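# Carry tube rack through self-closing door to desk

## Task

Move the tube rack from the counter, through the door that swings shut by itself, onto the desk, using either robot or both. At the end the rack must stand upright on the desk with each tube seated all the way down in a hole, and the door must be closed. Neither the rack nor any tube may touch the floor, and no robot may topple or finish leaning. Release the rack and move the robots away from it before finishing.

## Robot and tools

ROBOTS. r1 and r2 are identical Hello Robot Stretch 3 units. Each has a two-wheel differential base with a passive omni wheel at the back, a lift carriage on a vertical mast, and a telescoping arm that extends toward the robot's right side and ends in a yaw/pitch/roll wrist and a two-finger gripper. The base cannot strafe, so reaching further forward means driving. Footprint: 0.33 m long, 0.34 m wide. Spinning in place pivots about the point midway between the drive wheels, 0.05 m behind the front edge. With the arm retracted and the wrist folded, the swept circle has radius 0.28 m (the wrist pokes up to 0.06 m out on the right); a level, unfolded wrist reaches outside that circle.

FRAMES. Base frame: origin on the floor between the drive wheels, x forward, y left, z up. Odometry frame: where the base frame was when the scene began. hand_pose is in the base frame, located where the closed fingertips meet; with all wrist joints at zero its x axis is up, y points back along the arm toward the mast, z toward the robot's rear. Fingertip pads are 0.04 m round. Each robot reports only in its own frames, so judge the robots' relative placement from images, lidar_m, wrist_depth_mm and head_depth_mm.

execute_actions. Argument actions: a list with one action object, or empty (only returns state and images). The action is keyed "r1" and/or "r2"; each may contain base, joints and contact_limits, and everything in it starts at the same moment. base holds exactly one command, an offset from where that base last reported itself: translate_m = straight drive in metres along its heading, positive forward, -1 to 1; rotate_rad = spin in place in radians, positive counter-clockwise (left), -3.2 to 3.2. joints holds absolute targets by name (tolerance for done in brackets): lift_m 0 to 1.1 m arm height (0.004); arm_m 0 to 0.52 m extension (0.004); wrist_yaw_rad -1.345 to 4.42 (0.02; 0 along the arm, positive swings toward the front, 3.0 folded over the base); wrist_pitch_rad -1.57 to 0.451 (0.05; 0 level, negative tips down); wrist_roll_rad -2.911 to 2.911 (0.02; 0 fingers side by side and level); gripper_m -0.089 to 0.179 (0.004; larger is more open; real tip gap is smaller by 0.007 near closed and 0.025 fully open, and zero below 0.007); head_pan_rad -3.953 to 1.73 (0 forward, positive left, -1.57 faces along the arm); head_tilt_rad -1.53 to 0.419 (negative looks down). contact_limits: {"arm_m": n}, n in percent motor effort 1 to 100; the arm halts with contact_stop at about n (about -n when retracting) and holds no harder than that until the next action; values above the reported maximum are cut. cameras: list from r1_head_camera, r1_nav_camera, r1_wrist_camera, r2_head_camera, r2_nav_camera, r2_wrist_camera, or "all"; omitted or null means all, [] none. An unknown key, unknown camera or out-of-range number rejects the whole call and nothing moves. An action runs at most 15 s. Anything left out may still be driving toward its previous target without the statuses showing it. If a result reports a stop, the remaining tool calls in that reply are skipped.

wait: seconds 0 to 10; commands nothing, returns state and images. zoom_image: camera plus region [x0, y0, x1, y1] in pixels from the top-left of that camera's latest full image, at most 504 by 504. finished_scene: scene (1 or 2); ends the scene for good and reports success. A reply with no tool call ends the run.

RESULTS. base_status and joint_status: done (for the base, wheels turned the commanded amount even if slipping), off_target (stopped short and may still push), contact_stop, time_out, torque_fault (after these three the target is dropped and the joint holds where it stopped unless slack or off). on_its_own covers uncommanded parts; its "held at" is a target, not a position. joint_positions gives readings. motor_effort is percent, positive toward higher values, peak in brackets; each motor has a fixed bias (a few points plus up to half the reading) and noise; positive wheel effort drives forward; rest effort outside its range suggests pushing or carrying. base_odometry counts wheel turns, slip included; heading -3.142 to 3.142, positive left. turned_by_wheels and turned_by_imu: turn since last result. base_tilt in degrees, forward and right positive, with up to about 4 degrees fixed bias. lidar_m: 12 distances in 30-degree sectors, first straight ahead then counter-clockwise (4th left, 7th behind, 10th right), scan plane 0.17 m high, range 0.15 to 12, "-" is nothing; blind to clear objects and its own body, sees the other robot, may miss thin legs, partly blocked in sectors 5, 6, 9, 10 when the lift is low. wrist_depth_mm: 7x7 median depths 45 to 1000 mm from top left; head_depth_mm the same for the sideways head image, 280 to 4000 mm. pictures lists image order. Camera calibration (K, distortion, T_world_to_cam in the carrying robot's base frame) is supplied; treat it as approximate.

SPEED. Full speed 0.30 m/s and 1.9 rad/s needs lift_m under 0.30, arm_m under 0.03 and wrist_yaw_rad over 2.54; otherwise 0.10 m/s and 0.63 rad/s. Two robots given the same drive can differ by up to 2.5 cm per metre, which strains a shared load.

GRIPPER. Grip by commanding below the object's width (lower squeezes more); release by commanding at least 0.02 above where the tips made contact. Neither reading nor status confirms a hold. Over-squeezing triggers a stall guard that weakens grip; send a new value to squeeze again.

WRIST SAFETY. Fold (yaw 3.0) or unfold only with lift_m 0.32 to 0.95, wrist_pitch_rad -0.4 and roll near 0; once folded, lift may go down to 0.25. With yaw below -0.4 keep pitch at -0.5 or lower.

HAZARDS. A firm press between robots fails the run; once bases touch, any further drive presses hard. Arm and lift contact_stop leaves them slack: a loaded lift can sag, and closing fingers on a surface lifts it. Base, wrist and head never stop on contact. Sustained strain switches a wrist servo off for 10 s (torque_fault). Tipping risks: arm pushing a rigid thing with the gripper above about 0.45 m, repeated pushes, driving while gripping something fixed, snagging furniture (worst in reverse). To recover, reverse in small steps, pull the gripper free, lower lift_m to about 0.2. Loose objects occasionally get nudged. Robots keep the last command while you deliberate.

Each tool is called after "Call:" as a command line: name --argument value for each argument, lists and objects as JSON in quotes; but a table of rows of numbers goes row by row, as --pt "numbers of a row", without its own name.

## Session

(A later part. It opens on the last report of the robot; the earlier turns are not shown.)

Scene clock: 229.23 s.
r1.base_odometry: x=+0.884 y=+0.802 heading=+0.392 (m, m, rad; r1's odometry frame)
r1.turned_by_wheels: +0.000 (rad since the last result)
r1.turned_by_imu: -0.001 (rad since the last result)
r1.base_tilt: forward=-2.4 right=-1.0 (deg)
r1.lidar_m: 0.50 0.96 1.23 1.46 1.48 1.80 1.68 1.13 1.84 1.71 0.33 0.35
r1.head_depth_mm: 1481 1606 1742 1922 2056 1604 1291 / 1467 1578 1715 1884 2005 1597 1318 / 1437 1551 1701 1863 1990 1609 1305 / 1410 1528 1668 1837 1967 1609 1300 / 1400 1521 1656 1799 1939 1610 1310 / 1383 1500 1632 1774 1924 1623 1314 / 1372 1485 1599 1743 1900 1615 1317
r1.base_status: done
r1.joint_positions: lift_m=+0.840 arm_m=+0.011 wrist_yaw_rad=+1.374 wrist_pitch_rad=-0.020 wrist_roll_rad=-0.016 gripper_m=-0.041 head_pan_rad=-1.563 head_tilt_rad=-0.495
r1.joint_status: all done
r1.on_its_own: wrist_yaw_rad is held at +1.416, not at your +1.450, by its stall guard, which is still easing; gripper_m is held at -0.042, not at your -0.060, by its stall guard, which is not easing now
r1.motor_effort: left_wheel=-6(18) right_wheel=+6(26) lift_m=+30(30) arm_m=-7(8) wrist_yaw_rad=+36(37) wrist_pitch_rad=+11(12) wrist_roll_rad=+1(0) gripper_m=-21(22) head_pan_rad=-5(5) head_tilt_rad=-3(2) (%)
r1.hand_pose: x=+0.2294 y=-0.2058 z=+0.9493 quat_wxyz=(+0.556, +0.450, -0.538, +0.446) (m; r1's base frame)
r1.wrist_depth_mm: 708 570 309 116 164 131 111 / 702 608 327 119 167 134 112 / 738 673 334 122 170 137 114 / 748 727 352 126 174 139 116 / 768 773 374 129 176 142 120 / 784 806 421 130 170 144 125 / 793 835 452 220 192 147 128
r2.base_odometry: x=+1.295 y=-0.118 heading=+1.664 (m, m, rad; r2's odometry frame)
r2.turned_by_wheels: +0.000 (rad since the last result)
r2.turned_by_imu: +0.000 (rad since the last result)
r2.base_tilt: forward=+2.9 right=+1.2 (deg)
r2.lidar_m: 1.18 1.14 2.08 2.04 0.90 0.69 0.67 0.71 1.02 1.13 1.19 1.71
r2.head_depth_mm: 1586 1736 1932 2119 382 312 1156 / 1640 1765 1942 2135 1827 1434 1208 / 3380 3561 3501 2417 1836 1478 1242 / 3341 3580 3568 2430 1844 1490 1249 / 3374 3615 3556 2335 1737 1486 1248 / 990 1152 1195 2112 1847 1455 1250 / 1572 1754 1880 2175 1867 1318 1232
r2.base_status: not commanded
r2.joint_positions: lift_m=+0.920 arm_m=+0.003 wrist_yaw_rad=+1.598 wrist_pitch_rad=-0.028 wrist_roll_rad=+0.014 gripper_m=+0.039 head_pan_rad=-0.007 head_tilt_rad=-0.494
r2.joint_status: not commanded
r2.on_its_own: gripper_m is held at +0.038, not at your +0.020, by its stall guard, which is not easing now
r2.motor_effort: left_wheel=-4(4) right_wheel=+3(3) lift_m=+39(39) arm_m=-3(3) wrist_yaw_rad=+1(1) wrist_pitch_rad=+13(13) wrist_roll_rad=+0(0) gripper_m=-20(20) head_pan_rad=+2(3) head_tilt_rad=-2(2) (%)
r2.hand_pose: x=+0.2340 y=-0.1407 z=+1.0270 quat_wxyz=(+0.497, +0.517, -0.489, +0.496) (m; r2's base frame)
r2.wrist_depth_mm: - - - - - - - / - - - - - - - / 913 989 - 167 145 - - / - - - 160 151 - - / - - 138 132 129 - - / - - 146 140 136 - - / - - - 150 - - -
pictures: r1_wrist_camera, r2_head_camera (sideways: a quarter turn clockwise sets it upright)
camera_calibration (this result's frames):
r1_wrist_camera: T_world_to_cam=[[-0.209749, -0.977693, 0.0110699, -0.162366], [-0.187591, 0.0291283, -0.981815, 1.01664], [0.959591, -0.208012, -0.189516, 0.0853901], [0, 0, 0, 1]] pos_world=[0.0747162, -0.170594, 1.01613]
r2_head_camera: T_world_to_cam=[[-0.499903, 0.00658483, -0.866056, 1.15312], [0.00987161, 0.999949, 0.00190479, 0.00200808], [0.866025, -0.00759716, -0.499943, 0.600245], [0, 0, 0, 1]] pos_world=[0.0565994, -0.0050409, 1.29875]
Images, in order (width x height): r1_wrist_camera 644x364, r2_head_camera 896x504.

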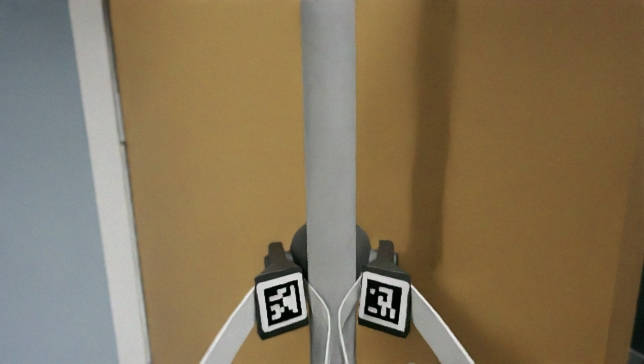

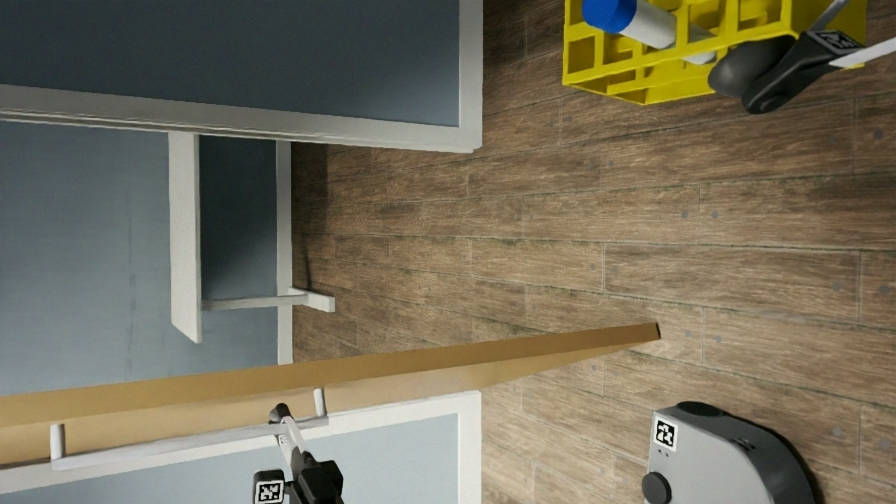

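Call:
execute_actions --actions '[{"r2":{"base":{"rotate_rad":-0.03}}}]' --cameras '[]'

Call:
execute_actions --actions '[{"r2":{"base":{"translate_m":1}}}]' --cameras '[]'

Call:
execute_actions --actions '[{"r2":{"base":{"translate_m":1}}}]' --cameras '[]'

Call:
execute_actions --actions '[{"r2":{"base":{"translate_m":0.8},"joints":{"head_tilt_rad":-0.9}}}]' --cameras '["r2_head_camera"]'

Call:
execute_actions --actions '[{"r1":{"base":{"translate_m":0.175},"joints":{"arm_m":0.29}}}]' --cameras '[]'

Call:
execute_actions --actions '[{"r1":{"base":{"translate_m":0.15},"joints":{"arm_m":0.4}}}]' --cameras '[]'

Call:
execute_actions --actions '[{"r1":{"base":{"translate_m":0.17},"joints":{"arm_m":0.47}}}]' --cameras '[]'

Scene clock: 239.20 s.
r1.base_odometry: x=+0.884 y=+0.803 heading=+0.393 (m, m, rad; r1's odometry frame)
r1.turned_by_wheels: +0.000 (rad since the last result)
r1.turned_by_imu: +0.002 (rad since the last result)
r1.base_tilt: forward=-2.4 right=-0.9 (deg)
r1.lidar_m: 0.50 0.96 1.23 1.46 1.48 1.80 1.68 1.13 1.83 1.71 0.33 0.35
r1.head_depth_mm: 1481 1612 1725 1922 2036 1609 1297 / 1455 1572 1717 1894 2005 1600 1316 / 1434 1556 1689 1871 2018 1607 1305 / 1418 1527 1662 1832 1986 1616 1308 / 1401 1507 1651 1805 1935 1616 1316 / 1394 1492 1622 1784 1929 1613 1306 / 1370 1478 1605 1746 1904 1619 1315
r1.base_status: not commanded
r1.joint_positions: lift_m=+0.840 arm_m=+0.010 wrist_yaw_rad=+1.355 wrist_pitch_rad=-0.020 wrist_roll_rad=-0.016 gripper_m=-0.041 head_pan_rad=-1.563 head_tilt_rad=-0.495
r1.joint_status: not commanded
r1.on_its_own: wrist_yaw_rad is held at +1.357, not at your +1.450, by its stall guard, which is not easing now; gripper_m is held at -0.042, not at your -0.060, by its stall guard, which is not easing now
r1.motor_effort: left_wheel=+0(0) right_wheel=-4(3) lift_m=+30(30) arm_m=-4(4) wrist_yaw_rad=+0(1) wrist_pitch_rad=+11(11) wrist_roll_rad=+0(1) gripper_m=-20(21) head_pan_rad=-5(5) head_tilt_rad=-2(2) (%)
r1.hand_pose: x=+0.2284 y=-0.2101 z=+0.9493 quat_wxyz=(+0.560, +0.446, -0.542, +0.441) (m; r1's base frame)
r1.wrist_depth_mm: 687 525 298 117 161 131 110 / 708 574 313 120 165 134 112 / 727 617 324 123 168 136 115 / 736 669 343 127 172 138 118 / 742 724 369 129 175 141 123 / 785 811 408 130 170 144 126 / 789 823 429 139 187 147 131
r2.base_odometry: x=+1.295 y=-0.118 heading=+1.634 (m, m, rad; r2's odometry frame)
r2.turned_by_wheels: -0.030 (rad since the last result)
r2.turned_by_imu: -0.029 (rad since the last result)
r2.base_tilt: forward=+2.9 right=+1.2 (deg)
r2.lidar_m: 1.18 1.14 2.11 2.04 0.92 0.69 0.67 0.70 0.99 1.13 1.18 1.65
r2.head_depth_mm: 1603 1754 1945 2147 382 312 1153 / 1603 1763 1960 2145 1843 1443 1217 / 3365 3514 3319 2225 1829 1490 1243 / 3356 3594 3533 2434 1844 1489 1248 / 3384 3582 3538 2445 1789 1488 1250 / 3262 3530 1280 1642 1791 1455 1253 / 1114 1685 1924 2169 1864 1342 1229
r2.base_status: done
r2.joint_positions: lift_m=+0.920 arm_m=+0.003 wrist_yaw_rad=+1.598 wrist_pitch_rad=-0.028 wrist_roll_rad=+0.014 gripper_m=+0.039 head_pan_rad=-0.007 head_tilt_rad=-0.494
r2.joint_status: not commanded
r2.on_its_own: gripper_m is held at +0.038, not at your +0.020, by its stall guard, which is not easing now
r2.motor_effort: left_wheel=+0(0) right_wheel=+0(1) lift_m=+39(39) arm_m=-3(3) wrist_yaw_rad=+1(2) wrist_pitch_rad=+13(13) wrist_roll_rad=+0(0) gripper_m=-20(20) head_pan_rad=+3(2) head_tilt_rad=-2(2) (%)
r2.hand_pose: x=+0.2340 y=-0.1407 z=+1.0270 quat_wxyz=(+0.497, +0.517, -0.489, +0.496) (m; r2's base frame)
r2.wrist_depth_mm: - - - - - - - / - - - - - - - / 928 948 - 166 145 - - / - - - 159 152 - - / - - 138 132 130 - - / - - 145 139 137 - - / - - - 151 - - -
pictures: none
No camera images: the call's "cameras" was empty. Leave "cameras" out to get every camera's image.

Scene clock: 250.37 s.
r1.base_odometry: x=+0.884 y=+0.803 heading=+0.393 (m, m, rad; r1's odometry frame)
r1.turned_by_wheels: +0.000 (rad since the last result)
r1.turned_by_imu: +0.003 (rad since the last result)
r1.base_tilt: forward=-2.4 right=-0.9 (deg)
r1.lidar_m: 0.50 0.96 1.23 1.45 1.48 1.80 1.68 1.71 1.84 0.41 0.33 0.35
r1.head_depth_mm: 1483 1599 387 403 2052 1595 1296 / 1461 1591 437 389 2026 1596 1310 / 306 332 364 377 454 513 593 / 1397 1481 641 415 1942 1557 1275 / 411 424 1623 1727 1945 1619 1311 / 1380 1479 1595 1705 1931 1614 1314 / 1372 1477 1602 1678 1905 1615 1309
r1.base_status: not commanded
r1.joint_positions: lift_m=+0.840 arm_m=+0.010 wrist_yaw_rad=+1.355 wrist_pitch_rad=-0.020 wrist_roll_rad=-0.016 gripper_m=-0.041 head_pan_rad=-1.563 head_tilt_rad=-0.495
r1.joint_status: not commanded
r1.on_its_own: wrist_yaw_rad is held at +1.357, not at your +1.450, by its stall guard, which is not easing now; gripper_m is held at -0.042, not at your -0.060, by its stall guard, which is not easing now
r1.motor_effort: left_wheel=-1(0) right_wheel=-3(3) lift_m=+30(30) arm_m=-4(4) wrist_yaw_rad=+1(0) wrist_pitch_rad=+11(11) wrist_roll_rad=+1(0) gripper_m=-20(20) head_pan_rad=-5(4) head_tilt_rad=-2(2) (%)
r1.hand_pose: x=+0.2284 y=-0.2101 z=+0.9493 quat_wxyz=(+0.560, +0.446, -0.542, +0.441) (m; r1's base frame)
r1.wrist_depth_mm: 691 525 301 117 160 131 110 / 705 568 311 120 165 133 112 / 719 614 328 123 169 135 115 / 755 673 341 126 173 139 118 / 772 742 359 129 176 141 122 / 773 795 408 130 170 144 125 / 801 826 426 139 187 146 130
r2.base_odometry: x=+1.232 y=+0.880 heading=+1.634 (m, m, rad; r2's odometry frame)
r2.turned_by_wheels: +0.000 (rad since the last result)
r2.turned_by_imu: +0.002 (rad since the last result)
r2.base_tilt: forward=+2.8 right=+1.3 (deg)
r2.lidar_m: 2.69 0.31 0.26 0.52 2.10 1.72 1.67 1.60 1.20 1.16 1.22 1.00
r2.head_depth_mm: 2490 898 958 1050 382 312 1154 / 2548 2660 3049 2414 1766 1425 1214 / 2573 2672 3016 2432 1833 1484 1244 / 2562 2710 3030 2454 1840 1490 1246 / 2555 2718 3008 2441 1855 1498 1246 / 2577 2773 3076 2459 1859 1497 1249 / 2571 2802 3020 2467 1864 1419 1085
r2.base_status: done
r2.joint_positions: lift_m=+0.920 arm_m=+0.003 wrist_yaw_rad=+1.598 wrist_pitch_rad=-0.028 wrist_roll_rad=+0.014 gripper_m=+0.039 head_pan_rad=-0.007 head_tilt_rad=-0.494
r2.joint_status: not commanded
r2.on_its_own: gripper_m is held at +0.038, not at your +0.020, by its stall guard, which is not easing now
r2.motor_effort: left_wheel=-1(6) right_wheel=+0(4) lift_m=+39(39) arm_m=-3(3) wrist_yaw_rad=+1(0) wrist_pitch_rad=+13(13) wrist_roll_rad=+0(0) gripper_m=-20(20) head_pan_rad=+2(2) head_tilt_rad=-2(2) (%)
r2.hand_pose: x=+0.2340 y=-0.1407 z=+1.0270 quat_wxyz=(+0.497, +0.517, -0.489, +0.496) (m; r2's base frame)
r2.wrist_depth_mm: 578 - - - 819 770 782 / 568 - - - 861 808 796 / 561 - - 166 145 833 813 / 541 - - 159 153 856 827 / 539 998 138 132 130 892 868 / 513 822 146 139 136 963 920 / 507 - - 150 998 - 980
pictures: none
No camera images: the call's "cameras" was empty. Leave "cameras" out to get every camera's image.

Scene clock: 261.53 s.
r1.base_odometry: x=+0.884 y=+0.803 heading=+0.393 (m, m, rad; r1's odometry frame)
r1.turned_by_wheels: +0.000 (rad since the last result)
r1.turned_by_imu: +0.003 (rad since the last result)
r1.base_tilt: forward=-2.3 right=-1.0 (deg)
r1.lidar_m: 0.50 0.96 1.22 1.46 1.48 1.79 1.68 1.71 1.84 1.71 0.33 0.35
r1.head_depth_mm: 1477 1601 1736 1942 2054 1601 1295 / 1465 1563 1713 1899 2004 1607 1320 / 1437 1559 1682 1867 2005 1617 1303 / 1416 1537 1677 1833 1970 1611 1305 / 1404 1517 1646 1804 1944 1622 1308 / 1386 1507 1626 1767 1932 1619 1307 / 1371 1477 1607 1761 1901 1634 1314
r1.base_status: not commanded
r1.joint_positions: lift_m=+0.840 arm_m=+0.010 wrist_yaw_rad=+1.355 wrist_pitch_rad=-0.020 wrist_roll_rad=-0.016 gripper_m=-0.041 head_pan_rad=-1.563 head_tilt_rad=-0.495
r1.joint_status: not commanded
r1.on_its_own: wrist_yaw_rad is held at +1.357, not at your +1.450, by its stall guard, which is not easing now; gripper_m is held at -0.042, not at your -0.060, by its stall guard, which is not easing now
r1.motor_effort: left_wheel=+0(0) right_wheel=-3(3) lift_m=+30(30) arm_m=-4(4) wrist_yaw_rad=+0(1) wrist_pitch_rad=+11(11) wrist_roll_rad=+1(0) gripper_m=-21(20) head_pan_rad=-4(5) head_tilt_rad=-2(2) (%)
r1.hand_pose: x=+0.2284 y=-0.2101 z=+0.9493 quat_wxyz=(+0.560, +0.446, -0.542, +0.441) (m; r1's base frame)
r1.wrist_depth_mm: 690 531 297 117 161 131 111 / 711 560 311 120 164 134 112 / 719 619 328 123 169 136 115 / 745 666 343 126 172 138 119 / 747 722 366 128 175 140 122 / 775 800 410 129 170 144 126 / 808 825 420 139 186 146 130
r2.base_odometry: x=+1.169 y=+1.878 heading=+1.634 (m, m, rad; r2's odometry frame)
r2.turned_by_wheels: +0.000 (rad since the last result)
r2.turned_by_imu: +0.002 (rad since the last result)
r2.base_tilt: forward=+2.8 right=+1.1 (deg)
r2.lidar_m: 1.70 2.20 2.65 0.46 0.46 0.51 0.83 1.64 1.23 0.33 1.24 1.74
r2.head_depth_mm: 1725 1882 1594 2251 382 312 1157 / 1722 1895 1596 2249 1844 1442 1214 / 1732 1893 1599 2269 1842 1487 1241 / 1731 1901 1622 2281 1851 1484 1243 / 1723 1892 1616 2293 1853 1495 1243 / 1730 1892 1657 2249 1865 1492 1255 / 1733 1895 2082 2269 1874 1503 1255
r2.base_status: done
r2.joint_positions: lift_m=+0.920 arm_m=+0.003 wrist_yaw_rad=+1.598 wrist_pitch_rad=-0.028 wrist_roll_rad=+0.014 gripper_m=+0.039 head_pan_rad=-0.007 head_tilt_rad=-0.494
r2.joint_status: not commanded
r2.on_its_own: gripper_m is held at +0.038, not at your +0.020, by its stall guard, which is not easing now
r2.motor_effort: left_wheel=-1(6) right_wheel=+0(5) lift_m=+39(39) arm_m=-3(3) wrist_yaw_rad=+1(1) wrist_pitch_rad=+13(13) wrist_roll_rad=+0(0) gripper_m=-20(20) head_pan_rad=+3(3) head_tilt_rad=-2(2) (%)
r2.hand_pose: x=+0.2340 y=-0.1407 z=+1.0270 quat_wxyz=(+0.497, +0.517, -0.489, +0.496) (m; r2's base frame)
r2.wrist_depth_mm: - - - - - - - / - - - - - - - / - - - 167 144 - - / - - - 159 153 - - / - - 137 132 130 - - / - - 146 139 136 - - / - - - 150 - - -
pictures: none
No camera images: the call's "cameras" was empty. Leave "cameras" out to get every camera's image.

Scene clock: 270.70 s.
r1.base_odometry: x=+0.884 y=+0.803 heading=+0.393 (m, m, rad; r1's odometry frame)
r1.turned_by_wheels: +0.000 (rad since the last result)
r1.turned_by_imu: +0.002 (rad since the last result)
r1.base_tilt: forward=-2.3 right=-1.0 (deg)
r1.lidar_m: 0.51 0.96 1.23 1.46 1.48 1.80 1.68 1.70 1.84 1.71 0.33 0.35
r1.head_depth_mm: 1472 1598 1715 1940 2042 1604 1298 / 1462 1576 1718 1896 2017 1596 1319 / 1445 1551 1688 1875 2004 1604 1305 / 1422 1526 1663 1830 1971 1606 1304 / 1403 1522 1647 1802 1938 1617 1307 / 1387 1500 1630 1766 1923 1622 1309 / 1368 1481 1604 1735 1886 1616 1317
r1.base_status: not commanded
r1.joint_positions: lift_m=+0.840 arm_m=+0.010 wrist_yaw_rad=+1.355 wrist_pitch_rad=-0.020 wrist_roll_rad=-0.016 gripper_m=-0.041 head_pan_rad=-1.563 head_tilt_rad=-0.495
r1.joint_status: not commanded
r1.on_its_own: wrist_yaw_rad is held at +1.357, not at your +1.450, by its stall guard, which is not easing now; gripper_m is held at -0.042, not at your -0.060, by its stall guard, which is not easing now
r1.motor_effort: left_wheel=+1(0) right_wheel=-3(3) lift_m=+30(30) arm_m=-4(4) wrist_yaw_rad=+1(1) wrist_pitch_rad=+11(11) wrist_roll_rad=+0(0) gripper_m=-20(21) head_pan_rad=-5(5) head_tilt_rad=-2(2) (%)
r1.hand_pose: x=+0.2284 y=-0.2101 z=+0.9493 quat_wxyz=(+0.560, +0.446, -0.542, +0.441) (m; r1's base frame)
r1.wrist_depth_mm: 696 531 301 117 161 131 110 / 707 566 314 120 164 133 112 / 725 606 326 123 168 136 115 / 733 669 338 126 172 139 118 / 769 732 360 129 176 141 123 / 756 796 416 130 171 144 126 / 797 819 424 139 187 147 131
r2.base_odometry: x=+1.118 y=+2.677 heading=+1.634 (m, m, rad; r2's odometry frame)
r2.turned_by_wheels: +0.000 (rad since the last result)
r2.turned_by_imu: +0.002 (rad since the last result)
r2.base_tilt: forward=+3.0 right=+1.3 (deg)
r2.lidar_m: 1.30 0.92 1.91 2.52 0.99 0.87 1.30 0.81 1.06 1.22 1.24 1.29
r2.head_depth_mm: 1117 958 350 306 1315 1201 1092 / 1116 958 782 1109 1338 1213 1092 / 1121 963 802 1493 1368 1218 1094 / 1124 967 800 1497 1371 1213 1093 / 1128 968 803 1503 1362 1213 1096 / 1130 968 805 1431 1342 1214 1096 / 1135 970 809 1501 1370 1221 1094
r2.base_status: done
r2.joint_positions: lift_m=+0.920 arm_m=+0.003 wrist_yaw_rad=+1.598 wrist_pitch_rad=-0.028 wrist_roll_rad=+0.014 gripper_m=+0.039 head_pan_rad=-0.007 head_tilt_rad=-0.889
r2.joint_status: all done
r2.on_its_own: gripper_m is held at +0.038, not at your +0.020, by its stall guard, which is not easing now
r2.motor_effort: left_wheel=-1(5) right_wheel=-1(5) lift_m=+38(39) arm_m=-3(3) wrist_yaw_rad=+1(1) wrist_pitch_rad=+13(13) wrist_roll_rad=+0(0) gripper_m=-20(19) head_pan_rad=+2(3) head_tilt_rad=-4(19) (%)
r2.hand_pose: x=+0.2340 y=-0.1407 z=+1.0270 quat_wxyz=(+0.497, +0.517, -0.489, +0.496) (m; r2's base frame)
r2.wrist_depth_mm: - - - - - - - / - - - - - - - / - - - 167 144 - - / - - - 159 152 - - / - 972 138 133 129 886 877 / 692 647 146 139 136 650 646 / - - 543 150 512 526 534
pictures: r2_head_camera (sideways: a quarter turn clockwise sets it upright)
camera_calibration (this result's frames):
r2_head_camera: T_world_to_cam=[[-0.794443, 0.008496, -0.607279, 0.817631], [0.0101644, 0.999948, 0.000692534, 0.00358519], [0.607254, -0.00562242, -0.794488, 0.984952], [0, 0, 0, 1]] pos_world=[0.0514089, -0.00499378, 1.27906]
Images, in order (width x height): r2_head_camera 896x504.

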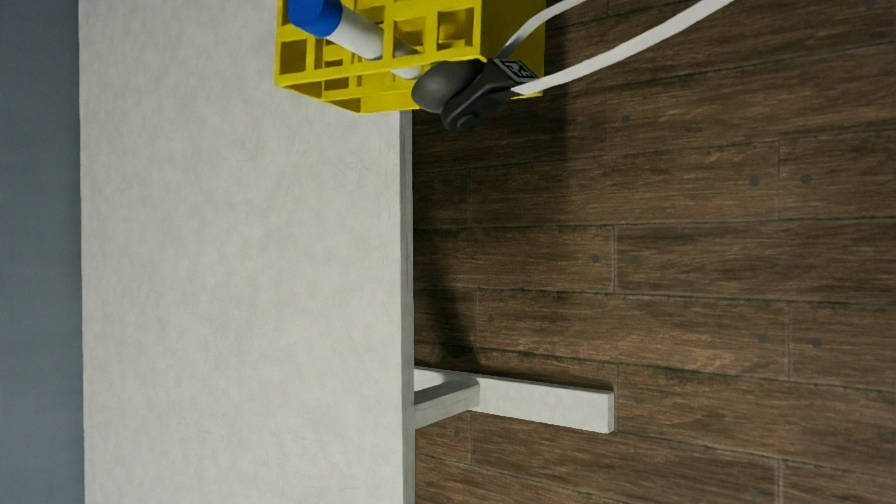

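Scene clock: 273.97 s.
r1.base_odometry: x=+1.046 y=+0.869 heading=+0.395 (m, m, rad; r1's odometry frame)
r1.turned_by_wheels: +0.002 (rad since the last result)
r1.turned_by_imu: -0.001 (rad since the last result)
r1.base_tilt: forward=-2.3 right=-1.0 (deg)
r1.lidar_m: 0.58 0.78 1.00 1.47 1.50 1.91 1.85 1.88 1.82 1.69 0.52 0.52
r1.head_depth_mm: 1459 1589 1713 1900 2057 - - / 1438 1568 1707 1870 - 1576 1303 / 1421 1552 1667 1834 1923 1605 1304 / 1401 1518 1656 1816 1944 1565 1308 / 1394 1508 1627 1781 1906 1569 1306 / 1376 1484 1620 1749 1891 1595 1281 / 1350 1449 1585 1698 619 657 705
r1.base_status: done
r1.joint_positions: lift_m=+0.840 arm_m=+0.289 wrist_yaw_rad=+1.348 wrist_pitch_rad=-0.017 wrist_roll_rad=-0.017 gripper_m=-0.041 head_pan_rad=-1.563 head_tilt_rad=-0.495
r1.joint_status: all done
r1.on_its_own: wrist_yaw_rad is held at +1.248, not at your +1.450, by its stall guard, which is still easing; gripper_m is held at -0.042, not at your -0.060, by its stall guard, which is not easing now; left_wheel is at rest, and its effort (+38) is outside its rest range (-18 to +18); right_wheel is at rest, and its effort (-34) is outside its rest range (-18 to +18)
r1.motor_effort: left_wheel=+38(38) right_wheel=-34(34) lift_m=+29(30) arm_m=+12(11) wrist_yaw_rad=-87(92) wrist_pitch_rad=+10(12) wrist_roll_rad=+1(1) gripper_m=-28(30) head_pan_rad=-5(5) head_tilt_rad=-2(3) (%)
r1.hand_pose: x=+0.2281 y=-0.4904 z=+0.9501 quat_wxyz=(+0.561, +0.443, -0.543, +0.440) (m; r1's base frame)
r1.wrist_depth_mm: 287 241 206 171 160 147 982 / 302 250 213 174 164 151 - / 314 261 218 180 167 154 - / 331 269 226 130 171 160 - / 342 286 237 130 176 164 - / 367 295 257 131 179 169 - / 381 309 249 139 181 - -
r2.base_odometry: x=+1.118 y=+2.677 heading=+1.634 (m, m, rad; r2's odometry frame)
r2.turned_by_wheels: +0.000 (rad since the last result)
r2.turned_by_imu: +0.000 (rad since the last result)
r2.base_tilt: forward=+2.8 right=+1.4 (deg)
r2.lidar_m: 1.30 0.92 1.91 2.51 1.00 0.88 1.07 0.80 1.06 1.22 1.24 1.29
r2.head_depth_mm: 1120 961 350 307 1309 1201 1088 / 1120 961 783 1106 1338 1212 1090 / 1121 964 801 1498 1361 1210 1093 / 1123 964 802 1495 1359 1215 1095 / 1126 966 805 1503 1363 1216 1095 / 1133 968 806 1435 1339 1216 1094 / 1135 972 805 1501 1373 1220 1100
r2.base_status: not commanded
r2.joint_positions: lift_m=+0.920 arm_m=+0.003 wrist_yaw_rad=+1.598 wrist_pitch_rad=-0.028 wrist_roll_rad=+0.014 gripper_m=+0.039 head_pan_rad=-0.007 head_tilt_rad=-0.889
r2.joint_status: not commanded
r2.on_its_own: gripper_m is held at +0.038, not at your +0.020, by its stall guard, which is not easing now
r2.motor_effort: left_wheel=-1(1) right_wheel=-1(0) lift_m=+39(39) arm_m=-3(3) wrist_yaw_rad=+1(1) wrist_pitch_rad=+13(13) wrist_roll_rad=+1(0) gripper_m=-19(21) head_pan_rad=+3(2) head_tilt_rad=-3(4) (%)
r2.hand_pose: x=+0.2340 y=-0.1407 z=+1.0270 quat_wxyz=(+0.497, +0.517, -0.489, +0.496) (m; r2's base frame)
r2.wrist_depth_mm: - - - - - - - / - - - - - - - / - - - 167 144 - - / - - - 158 152 - - / - 984 138 133 130 893 899 / 695 659 146 139 137 649 629 / - - 549 151 505 531 524
pictures: none
No camera images: the call's "cameras" was empty. Leave "cameras" out to get every camera's image.

Scene clock: 276.57 s.
r1.base_odometry: x=+1.184 y=+0.927 heading=+0.395 (m, m, rad; r1's odometry frame)
r1.turned_by_wheels: +0.001 (rad since the last result)
r1.turned_by_imu: +0.002 (rad since the last result)
r1.base_tilt: forward=-2.4 right=-0.9 (deg)
r1.lidar_m: 0.52 0.63 0.81 1.49 1.51 1.93 2.00 2.04 1.80 1.68 0.53 0.51
r1.head_depth_mm: 1446 1578 1704 1883 2024 - - / 1419 1553 1679 1856 - 1549 1300 / 1414 1523 1660 1795 1997 1605 1299 / 1403 1507 1642 1776 1932 1618 1298 / 1384 1485 1619 1758 1933 1611 1303 / 1363 1466 1596 1741 1881 1567 971 / 1342 1457 1552 668 675 746 789
r1.base_status: done
r1.joint_positions: lift_m=+0.840 arm_m=+0.400 wrist_yaw_rad=+1.387 wrist_pitch_rad=-0.016 wrist_roll_rad=-0.017 gripper_m=-0.041 head_pan_rad=-1.563 head_tilt_rad=-0.495
r1.joint_status: all done
r1.on_its_own: wrist_yaw_rad is held at +1.367, not at your +1.450, by its stall guard, which is not easing now; gripper_m is held at -0.042, not at your -0.060, by its stall guard, which is not easing now; wrist_yaw_rad is at rest, and its effort (-17) is outside its rest range (-12 to +12)
r1.motor_effort: left_wheel=+12(44) right_wheel=-8(32) lift_m=+29(29) arm_m=+5(14) wrist_yaw_rad=-17(92) wrist_pitch_rad=+9(11) wrist_roll_rad=+1(1) gripper_m=-21(28) head_pan_rad=-4(4) head_tilt_rad=-2(2) (%)
r1.hand_pose: x=+0.2301 y=-0.5915 z=+0.9505 quat_wxyz=(+0.552, +0.452, -0.535, +0.451) (m; r1's base frame)
r1.wrist_depth_mm: 223 210 193 117 168 161 753 / 232 215 197 119 173 166 771 / 241 223 203 123 175 721 805 / 248 232 212 129 181 735 828 / 257 237 217 128 187 786 852 / 268 244 228 130 188 820 874 / 280 257 232 167 199 821 910
r2.base_odometry: x=+1.118 y=+2.677 heading=+1.634 (m, m, rad; r2's odometry frame)
r2.turned_by_wheels: +0.000 (rad since the last result)
r2.turned_by_imu: +0.000 (rad since the last result)
r2.base_tilt: forward=+2.8 right=+1.2 (deg)
r2.lidar_m: 1.30 0.92 1.91 2.52 1.00 0.87 0.99 0.81 1.06 1.22 1.23 1.29
r2.head_depth_mm: 1115 961 350 307 1315 1198 1089 / 1119 962 781 1108 1338 1213 1089 / 1125 962 800 1494 1356 1215 1092 / 1126 963 804 1502 1366 1215 1094 / 1129 967 806 1499 1372 1216 1092 / 1131 966 806 1436 1346 1219 1092 / 1131 969 807 1506 1370 1219 1094
r2.base_status: not commanded
r2.joint_positions: lift_m=+0.920 arm_m=+0.003 wrist_yaw_rad=+1.598 wrist_pitch_rad=-0.028 wrist_roll_rad=+0.014 gripper_m=+0.039 head_pan_rad=-0.007 head_tilt_rad=-0.889
r2.joint_status: not commanded
r2.on_its_own: gripper_m is held at +0.038, not at your +0.020, by its stall guard, which is not easing now
r2.motor_effort: left_wheel=-1(1) right_wheel=-1(1) lift_m=+39(39) arm_m=-3(3) wrist_yaw_rad=+1(1) wrist_pitch_rad=+13(13) wrist_roll_rad=+0(0) gripper_m=-19(21) head_pan_rad=+4(3) head_tilt_rad=-4(4) (%)
r2.hand_pose: x=+0.2340 y=-0.1407 z=+1.0270 quat_wxyz=(+0.497, +0.517, -0.489, +0.496) (m; r2's base frame)
r2.wrist_depth_mm: - - - - - - - / - - - - - - - / - - - 167 145 - - / - - - 158 152 - - / - 928 138 132 130 884 879 / 673 638 146 139 136 640 645 / - - 556 150 513 528 531
pictures: none
No camera images: the call's "cameras" was empty. Leave "cameras" out to get every camera's image.

Scene clock: 279.23 s.
r1.base_odometry: x=+1.341 y=+0.993 heading=+0.396 (m, m, rad; r1's odometry frame)
r1.turned_by_wheels: +0.000 (rad since the last result)
r1.turned_by_imu: +0.002 (rad since the last result)
r1.base_tilt: forward=-2.4 right=-1.0 (deg)
r1.lidar_m: 0.41 0.45 0.59 1.30 1.53 1.96 2.17 2.21 1.78 1.66 0.49 0.41
r1.head_depth_mm: 1435 1559 1693 1872 2006 - - / 1414 1533 1669 1822 - 1561 1304 / 1390 1515 1640 1754 1953 1597 1299 / 1385 1495 1623 1738 1927 1608 1306 / 1365 1477 1596 1711 1922 1608 1303 / 1347 1457 1566 1726 1892 1566 1059 / 1331 1406 687 686 728 779 799
r1.base_status: done
r1.joint_positions: lift_m=+0.840 arm_m=+0.470 wrist_yaw_rad=+1.370 wrist_pitch_rad=-0.015 wrist_roll_rad=-0.017 gripper_m=-0.041 head_pan_rad=-1.563 head_tilt_rad=-0.495
r1.joint_status: all done
r1.on_its_own: wrist_yaw_rad is held at +1.367, not at your +1.450, by its stall guard, which is not easing now; gripper_m is held at -0.042, not at your -0.060, by its stall guard, which is not easing now
r1.motor_effort: left_wheel=+9(36) right_wheel=-8(25) lift_m=+29(30) arm_m=+4(11) wrist_yaw_rad=-3(71) wrist_pitch_rad=+8(9) wrist_roll_rad=+1(1) gripper_m=-19(24) head_pan_rad=-4(4) head_tilt_rad=-2(2) (%)
r1.hand_pose: x=+0.2293 y=-0.6657 z=+0.9506 quat_wxyz=(+0.556, +0.448, -0.539, +0.447) (m; r1's base frame)
r1.wrist_depth_mm: 182 179 179 118 177 513 556 / 185 184 184 122 181 532 567 / 190 190 188 125 185 537 605 / 196 195 193 128 191 562 617 / 201 200 199 130 196 571 648 / 208 206 204 130 201 601 683 / 211 212 211 174 208 612 690
r2.base_odometry: x=+1.118 y=+2.677 heading=+1.634 (m, m, rad; r2's odometry frame)
r2.turned_by_wheels: +0.000 (rad since the last result)
r2.turned_by_imu: +0.000 (rad since the last result)
r2.base_tilt: forward=+2.7 right=+1.2 (deg)
r2.lidar_m: 1.31 0.92 1.91 2.52 1.00 0.88 0.92 0.81 1.06 1.22 1.24 1.29
r2.head_depth_mm: 1113 957 351 307 1308 1203 1086 / 1120 959 782 1104 1341 1208 1091 / 1121 961 804 1487 1363 1219 1092 / 1120 962 802 1498 1365 1211 1091 / 1131 967 804 1499 1368 1211 1094 / 1129 969 805 1428 1345 1216 1097 / 1128 972 807 1499 1373 1218 1097
r2.base_status: not commanded
r2.joint_positions: lift_m=+0.920 arm_m=+0.003 wrist_yaw_rad=+1.598 wrist_pitch_rad=-0.028 wrist_roll_rad=+0.014 gripper_m=+0.039 head_pan_rad=-0.007 head_tilt_rad=-0.889
r2.joint_status: not commanded
r2.on_its_own: gripper_m is held at +0.038, not at your +0.020, by its stall guard, which is not easing now
r2.motor_effort: left_wheel=-1(1) right_wheel=+0(1) lift_m=+40(39) arm_m=-3(3) wrist_yaw_rad=+1(1) wrist_pitch_rad=+13(13) wrist_roll_rad=+0(0) gripper_m=-20(20) head_pan_rad=+3(3) head_tilt_rad=-4(4) (%)
r2.hand_pose: x=+0.2340 y=-0.1407 z=+1.0270 quat_wxyz=(+0.497, +0.517, -0.489, +0.496) (m; r2's base frame)
r2.wrist_depth_mm: - - - - - - - / - - - - - - - / - - - 167 144 - - / - - - 159 152 - - / - 982 139 132 131 877 888 / 690 626 145 140 136 647 632 / - - 541 150 510 526 525
pictures: none
No camera images: the call's "cameras" was empty. Leave "cameras" out to get every camera's image.

Call:
execute_actions --actions '[{"r1":{"joints":{"gripper_m":0.12}},"r2":{"base":{"translate_m":0.42},"joints":{"lift_m":0.76}}}]' --cameras '[]'

Call:
execute_actions --actions '[{"r1":{"base":{"translate_m":-0.1}},"r2":{"joints":{"lift_m":0.705}}}]' --cameras '[]'

Call:
execute_actions --actions '[{"r2":{"joints":{"gripper_m":0.17}}}]' --cameras '[]'

Call:
execute_actions --actions '[{"r2":{"base":{"translate_m":-0.3}}}]' --cameras '["r2_wrist_camera","r1_wrist_camera"]'

Scene clock: 295.80 s.
r1.base_odometry: x=+1.341 y=+0.993 heading=+0.395 (m, m, rad; r1's odometry frame)
r1.turned_by_wheels: +0.000 (rad since the last result)
r1.turned_by_imu: +0.002 (rad since the last result)
r1.base_tilt: forward=-2.3 right=-0.9 (deg)
r1.lidar_m: 0.45 0.45 0.59 1.30 1.53 1.95 2.17 2.21 1.78 1.66 0.72 0.49
r1.head_depth_mm: 1427 1556 1695 1871 2012 - - / 1409 1525 1669 1825 - 1548 1299 / 1400 1513 1643 1760 1962 1611 1296 / 1375 1496 1620 1739 1947 1616 1312 / 1363 1484 1608 1711 1929 1612 1307 / 1352 1455 1572 1703 1900 1624 1316 / 1326 1432 1557 1668 1773 1539 1313
r1.base_status: not commanded
r1.joint_positions: lift_m=+0.840 arm_m=+0.470 wrist_yaw_rad=+1.366 wrist_pitch_rad=-0.015 wrist_roll_rad=-0.017 gripper_m=+0.120 head_pan_rad=-1.563 head_tilt_rad=-0.495
r1.joint_status: all done
r1.on_its_own: wrist_yaw_rad is held at +1.367, not at your +1.450, by its stall guard, which is not easing now
r1.motor_effort: left_wheel=+0(9) right_wheel=+1(8) lift_m=+30(29) arm_m=+4(4) wrist_yaw_rad=+0(3) wrist_pitch_rad=+8(8) wrist_roll_rad=+1(1) gripper_m=-1(82) head_pan_rad=-4(4) head_tilt_rad=-3(2) (%)
r1.hand_pose: x=+0.2291 y=-0.6667 z=+0.9506 quat_wxyz=(+0.557, +0.447, -0.540, +0.446) (m; r1's base frame)
r1.wrist_depth_mm: 350 368 403 431 473 517 574 / 358 387 409 442 486 527 588 / 362 390 424 455 495 547 601 / 372 400 426 464 508 564 641 / 377 406 440 476 522 582 659 / 387 407 452 485 526 - 674 / 389 433 470 504 547 616 712
r2.base_odometry: x=+1.092 y=+3.096 heading=+1.634 (m, m, rad; r2's odometry frame)
r2.turned_by_wheels: +0.000 (rad since the last result)
r2.turned_by_imu: +0.001 (rad since the last result)
r2.base_tilt: forward=+2.7 right=+1.4 (deg)
r2.lidar_m: 0.88 0.54 1.30 2.54 1.57 1.24 1.21 1.20 1.27 1.23 1.00 0.91
r2.head_depth_mm: 774 889 800 685 430 538 - / 774 885 801 535 442 533 1046 / 775 887 801 688 602 536 1047 / 775 887 801 688 603 535 1048 / 773 889 804 690 604 535 1048 / 772 892 807 689 605 537 1050 / 776 893 808 692 606 537 1050
r2.base_status: done
r2.joint_positions: lift_m=+0.760 arm_m=+0.003 wrist_yaw_rad=+1.598 wrist_pitch_rad=-0.029 wrist_roll_rad=+0.014 gripper_m=+0.039 head_pan_rad=-0.007 head_tilt_rad=-0.889
r2.joint_status: all done
r2.on_its_own: gripper_m is held at +0.038, not at your +0.020, by its stall guard, which is not easing now
r2.motor_effort: left_wheel=-1(5) right_wheel=+0(4) lift_m=+20(36) arm_m=-3(3) wrist_yaw_rad=+1(2) wrist_pitch_rad=+13(13) wrist_roll_rad=+0(0) gripper_m=-21(20) head_pan_rad=+3(2) head_tilt_rad=-4(4) (%)
r2.hand_pose: x=+0.2340 y=-0.1407 z=+0.8677 quat_wxyz=(+0.497, +0.517, -0.489, +0.496) (m; r2's base frame)
r2.wrist_depth_mm: 801 775 766 729 699 700 698 / 844 797 790 767 762 740 714 / 851 838 818 168 145 781 737 / 926 839 828 159 152 775 751 / 512 513 138 133 129 495 504 / 364 369 146 139 136 367 370 / 289 289 265 150 265 291 288
pictures: none
No camera images: the call's "cameras" was empty. Leave "cameras" out to get every camera's image.

Scene clock: 298.40 s.
r1.base_odometry: x=+1.248 y=+0.954 heading=+0.395 (m, m, rad; r1's odometry frame)
r1.turned_by_wheels: +0.000 (rad since the last result)
r1.turned_by_imu: +0.001 (rad since the last result)
r1.base_tilt: forward=-2.3 right=-0.9 (deg)
r1.lidar_m: 0.54 0.55 0.72 1.50 1.52 1.94 2.07 2.10 1.79 1.67 0.87 0.59
r1.head_depth_mm: 1444 1568 1703 1880 2032 - - / 1417 1535 1677 1833 - 1557 1300 / 1412 1534 1653 1786 1957 1600 1305 / 1381 1503 1640 1754 1947 1612 1309 / 1368 1483 1609 1730 1934 1618 1308 / 1353 1454 1596 1706 1916 1619 1302 / 1340 1444 1565 1699 1857 1624 1318
r1.base_status: done
r1.joint_positions: lift_m=+0.840 arm_m=+0.470 wrist_yaw_rad=+1.366 wrist_pitch_rad=-0.015 wrist_roll_rad=-0.017 gripper_m=+0.120 head_pan_rad=-1.563 head_tilt_rad=-0.495
r1.joint_status: not commanded
r1.on_its_own: wrist_yaw_rad is held at +1.367, not at your +1.450, by its stall guard, which is not easing now
r1.motor_effort: left_wheel=-1(6) right_wheel=+0(4) lift_m=+30(30) arm_m=+4(4) wrist_yaw_rad=+0(0) wrist_pitch_rad=+9(8) wrist_roll_rad=+1(1) gripper_m=+0(1) head_pan_rad=-4(5) head_tilt_rad=-2(1) (%)
r1.hand_pose: x=+0.2291 y=-0.6667 z=+0.9506 quat_wxyz=(+0.557, +0.447, -0.540, +0.446) (m; r1's base frame)
r1.wrist_depth_mm: 426 460 487 524 563 634 696 / 441 466 494 531 591 646 713 / 446 478 509 550 607 690 745 / 459 484 520 570 616 672 774 / 464 510 541 580 615 727 795 / 478 494 558 601 661 - 806 / 481 540 576 612 665 759 856
r2.base_odometry: x=+1.092 y=+3.096 heading=+1.634 (m, m, rad; r2's odometry frame)
r2.turned_by_wheels: +0.000 (rad since the last result)
r2.turned_by_imu: +0.000 (rad since the last result)
r2.base_tilt: forward=+2.7 right=+1.4 (deg)
r2.lidar_m: 0.88 0.54 1.30 2.54 1.57 1.24 1.22 1.20 1.27 1.23 1.00 0.91
r2.head_depth_mm: 774 888 798 685 490 525 - / 774 887 799 685 490 526 1046 / 775 888 802 686 603 534 1046 / 774 885 803 689 602 535 1049 / 773 890 804 690 604 536 1049 / 772 892 806 690 603 537 1049 / 774 892 806 691 605 538 1054
r2.base_status: not commanded
r2.joint_positions: lift_m=+0.705 arm_m=+0.003 wrist_yaw_rad=+1.598 wrist_pitch_rad=-0.029 wrist_roll_rad=+0.014 gripper_m=+0.039 head_pan_rad=-0.007 head_tilt_rad=-0.889
r2.joint_status: all done
r2.on_its_own: gripper_m is held at +0.038, not at your +0.020, by its stall guard, which is not easing now
r2.motor_effort: left_wheel=-1(1) right_wheel=+0(1) lift_m=+21(20) arm_m=-3(3) wrist_yaw_rad=+2(1) wrist_pitch_rad=+13(13) wrist_roll_rad=+0(0) gripper_m=-21(20) head_pan_rad=+2(4) head_tilt_rad=-3(4) (%)
r2.hand_pose: x=+0.2340 y=-0.1407 z=+0.8127 quat_wxyz=(+0.497, +0.517, -0.489, +0.496) (m; r2's base frame)
r2.wrist_depth_mm: 800 787 752 746 733 706 680 / 826 822 779 768 764 734 722 / 880 860 837 171 146 781 743 / 628 595 604 160 152 599 582 / 376 376 138 133 130 374 371 / 276 273 146 139 136 270 273 / 215 215 197 150 196 215 213
pictures: none
No camera images: the call's "cameras" was empty. Leave "cameras" out to get every camera's image.

Scene clock: 300.20 s.
r1.base_odometry: x=+1.248 y=+0.954 heading=+0.395 (m, m, rad; r1's odometry frame)
r1.turned_by_wheels: +0.000 (rad since the last result)
r1.turned_by_imu: +0.000 (rad since the last result)
r1.base_tilt: forward=-2.5 right=-1.0 (deg)
r1.lidar_m: 0.54 0.55 0.72 1.50 1.53 1.94 2.08 2.10 1.79 1.68 0.87 0.59
r1.head_depth_mm: 1447 1576 1706 1878 2019 - - / 1425 1546 1687 1832 - 1552 1305 / 1410 1524 1665 1784 1964 1599 1303 / 1391 1510 1633 1763 1953 1607 1302 / 1373 1485 1619 1729 1947 1614 1307 / 1349 1462 1588 1729 1897 1619 1311 / 1341 1449 1569 1709 1860 1619 1316
r1.base_status: not commanded
r1.joint_positions: lift_m=+0.840 arm_m=+0.470 wrist_yaw_rad=+1.366 wrist_pitch_rad=-0.015 wrist_roll_rad=-0.017 gripper_m=+0.120 head_pan_rad=-1.563 head_tilt_rad=-0.495
r1.joint_status: not commanded
r1.on_its_own: wrist_yaw_rad is held at +1.367, not at your +1.450, by its stall guard, which is not easing now
r1.motor_effort: left_wheel=-1(0) right_wheel=+0(0) lift_m=+30(30) arm_m=+4(4) wrist_yaw_rad=+0(1) wrist_pitch_rad=+8(8) wrist_roll_rad=+1(1) gripper_m=+0(0) head_pan_rad=-5(4) head_tilt_rad=-2(3) (%)
r1.hand_pose: x=+0.2291 y=-0.6667 z=+0.9506 quat_wxyz=(+0.557, +0.447, -0.540, +0.446) (m; r1's base frame)
r1.wrist_depth_mm: 431 455 487 536 561 642 688 / 435 466 501 537 594 655 710 / 444 477 515 549 607 675 747 / 465 484 526 559 629 695 763 / 467 509 544 585 642 717 767 / 474 498 557 591 650 - 849 / 476 541 572 634 670 757 882
r2.base_odometry: x=+1.092 y=+3.096 heading=+1.634 (m, m, rad; r2's odometry frame)
r2.turned_by_wheels: +0.000 (rad since the last result)
r2.turned_by_imu: +0.000 (rad since the last result)
r2.base_tilt: forward=+2.8 right=+1.2 (deg)
r2.lidar_m: 0.88 0.54 1.30 2.54 1.57 1.24 1.22 1.19 1.27 1.23 1.00 0.91
r2.head_depth_mm: 774 886 799 686 571 518 - / 774 890 800 689 538 516 1043 / 772 888 800 687 603 527 1051 / 773 886 804 688 603 536 1053 / 774 890 802 689 603 536 1047 / 775 892 808 691 604 535 1047 / 775 894 806 691 606 538 1052
r2.base_status: not commanded
r2.joint_positions: lift_m=+0.705 arm_m=+0.003 wrist_yaw_rad=+1.599 wrist_pitch_rad=-0.021 wrist_roll_rad=+0.014 gripper_m=+0.170 head_pan_rad=-0.007 head_tilt_rad=-0.889
r2.joint_status: all done
r2.motor_effort: left_wheel=-1(0) right_wheel=+0(0) lift_m=+21(21) arm_m=-3(3) wrist_yaw_rad=+1(0) wrist_pitch_rad=+9(13) wrist_roll_rad=+0(0) gripper_m=+0(84) head_pan_rad=+2(2) head_tilt_rad=-3(4) (%)
r2.hand_pose: x=+0.2342 y=-0.1407 z=+0.8146 quat_wxyz=(+0.495, +0.515, -0.491, +0.498) (m; r2's base frame)
r2.wrist_depth_mm: 798 776 753 740 709 715 693 / 830 794 787 753 752 738 713 / 856 852 819 782 763 758 754 / 706 621 623 547 612 601 615 / 386 418 384 132 131 397 385 / 293 263 265 137 137 277 285 / 209 216 138 131 129 218 207
pictures: none
No camera images: the call's "cameras" was empty. Leave "cameras" out to get every camera's image.

Scene clock: 304.60 s.
r1.base_odometry: x=+1.248 y=+0.954 heading=+0.395 (m, m, rad; r1's odometry frame)
r1.turned_by_wheels: +0.000 (rad since the last result)
r1.turned_by_imu: +0.001 (rad since the last result)
r1.base_tilt: forward=-2.5 right=-1.0 (deg)
r1.lidar_m: 0.54 0.55 0.72 1.50 1.52 1.94 2.08 2.11 1.80 1.67 0.88 0.59
r1.head_depth_mm: 1439 1576 1700 1896 2007 - - / 1421 1535 1683 1823 - 1550 1304 / 1410 1529 1665 1771 1956 1604 1304 / 1393 1499 1632 1756 1944 1605 1312 / 1378 1477 1612 1727 1957 1612 1309 / 1348 1455 1579 1718 1915 1618 1307 / 1334 1443 1570 1698 1881 1618 1314
r1.base_status: not commanded
r1.joint_positions: lift_m=+0.840 arm_m=+0.470 wrist_yaw_rad=+1.366 wrist_pitch_rad=-0.015 wrist_roll_rad=-0.017 gripper_m=+0.120 head_pan_rad=-1.563 head_tilt_rad=-0.495
r1.joint_status: not commanded
r1.on_its_own: wrist_yaw_rad is held at +1.367, not at your +1.450, by its stall guard, which is not easing now
r1.motor_effort: left_wheel=-1(1) right_wheel=+0(0) lift_m=+29(29) arm_m=+4(4) wrist_yaw_rad=+0(0) wrist_pitch_rad=+8(8) wrist_roll_rad=+1(1) gripper_m=-1(1) head_pan_rad=-4(4) head_tilt_rad=-2(2) (%)
r1.hand_pose: x=+0.2291 y=-0.6667 z=+0.9506 quat_wxyz=(+0.557, +0.447, -0.540, +0.446) (m; r1's base frame)
r1.wrist_depth_mm: 432 463 488 522 574 625 696 / 435 463 502 540 599 652 723 / 446 474 513 549 604 677 748 / 458 495 524 571 619 690 763 / 467 493 534 581 636 710 794 / 475 501 554 606 659 - 831 / 483 533 581 614 663 753 878
r2.base_odometry: x=+1.111 y=+2.797 heading=+1.634 (m, m, rad; r2's odometry frame)
r2.turned_by_wheels: +0.000 (rad since the last result)
r2.turned_by_imu: +0.000 (rad since the last result)
r2.base_tilt: forward=+2.7 right=+1.1 (deg)
r2.lidar_m: 1.18 0.81 1.74 2.55 1.16 0.94 0.91 0.91 1.24 1.22 1.16 1.22
r2.head_depth_mm: 1051 955 800 701 1357 1212 - / 1051 961 736 687 1361 1213 1090 / 1050 960 780 701 1371 1192 1091 / 1050 964 801 703 1365 1219 1096 / 1050 968 804 703 1369 1211 1095 / 1050 971 808 704 1341 1215 1096 / 1047 971 805 707 1376 1220 1098
r2.base_status: done
r2.joint_positions: lift_m=+0.705 arm_m=+0.003 wrist_yaw_rad=+1.599 wrist_pitch_rad=-0.021 wrist_roll_rad=+0.014 gripper_m=+0.170 head_pan_rad=-0.007 head_tilt_rad=-0.889
r2.joint_status: not commanded
r2.motor_effort: left_wheel=+0(6) right_wheel=+0(6) lift_m=+21(21) arm_m=-3(3) wrist_yaw_rad=+0(1) wrist_pitch_rad=+9(9) wrist_roll_rad=+0(0) gripper_m=+0(0) head_pan_rad=+1(3) head_tilt_rad=-4(4) (%)
r2.hand_pose: x=+0.2342 y=-0.1407 z=+0.8147 quat_wxyz=(+0.495, +0.515, -0.491, +0.498) (m; r2's base frame)
r2.wrist_depth_mm: - - - - 973 981 985 / - - - - - - 987 / - - - - - - - / 700 620 634 432 619 615 618 / 387 420 386 380 383 406 390 / - 868 - - - - - / - - - - - - -
pictures: r1_wrist_camera, r2_wrist_camera
camera_calibration (this result's frames):
r1_wrist_camera: T_world_to_cam=[[-0.216938, -0.976111, 0.0120394, -0.61124], [-0.182702, 0.0284835, -0.982756, 1.03066], [0.958936, -0.215396, -0.184516, -0.0195297], [0, 0, 0, 1]] pos_world=[0.0744298, -0.630202, 1.01664]
r2_wrist_camera: T_world_to_cam=[[0.030383, -0.999483, -0.0104751, -0.140794], [-0.251055, 0.00251308, -0.96797, 0.873661], [0.967496, 0.0320396, -0.250849, 0.146778], [0, 0, 0, 1]] pos_world=[0.0816069, -0.14762, 0.881022]
Images, in order (width x height): r1_wrist_camera 644x364, r2_wrist_camera 644x364.

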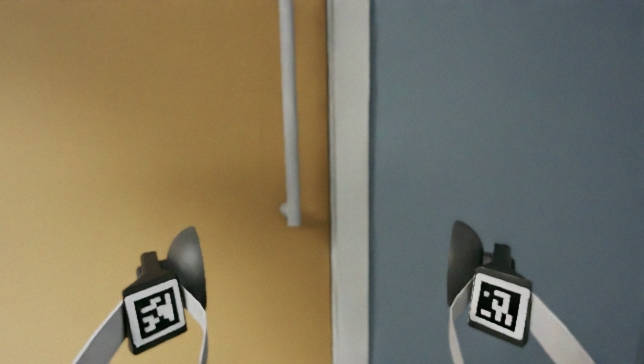

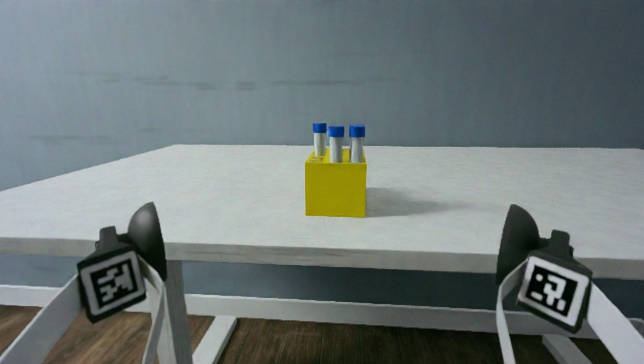

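Call:
finished_scene --scene 1

The scene is finished: the task was done.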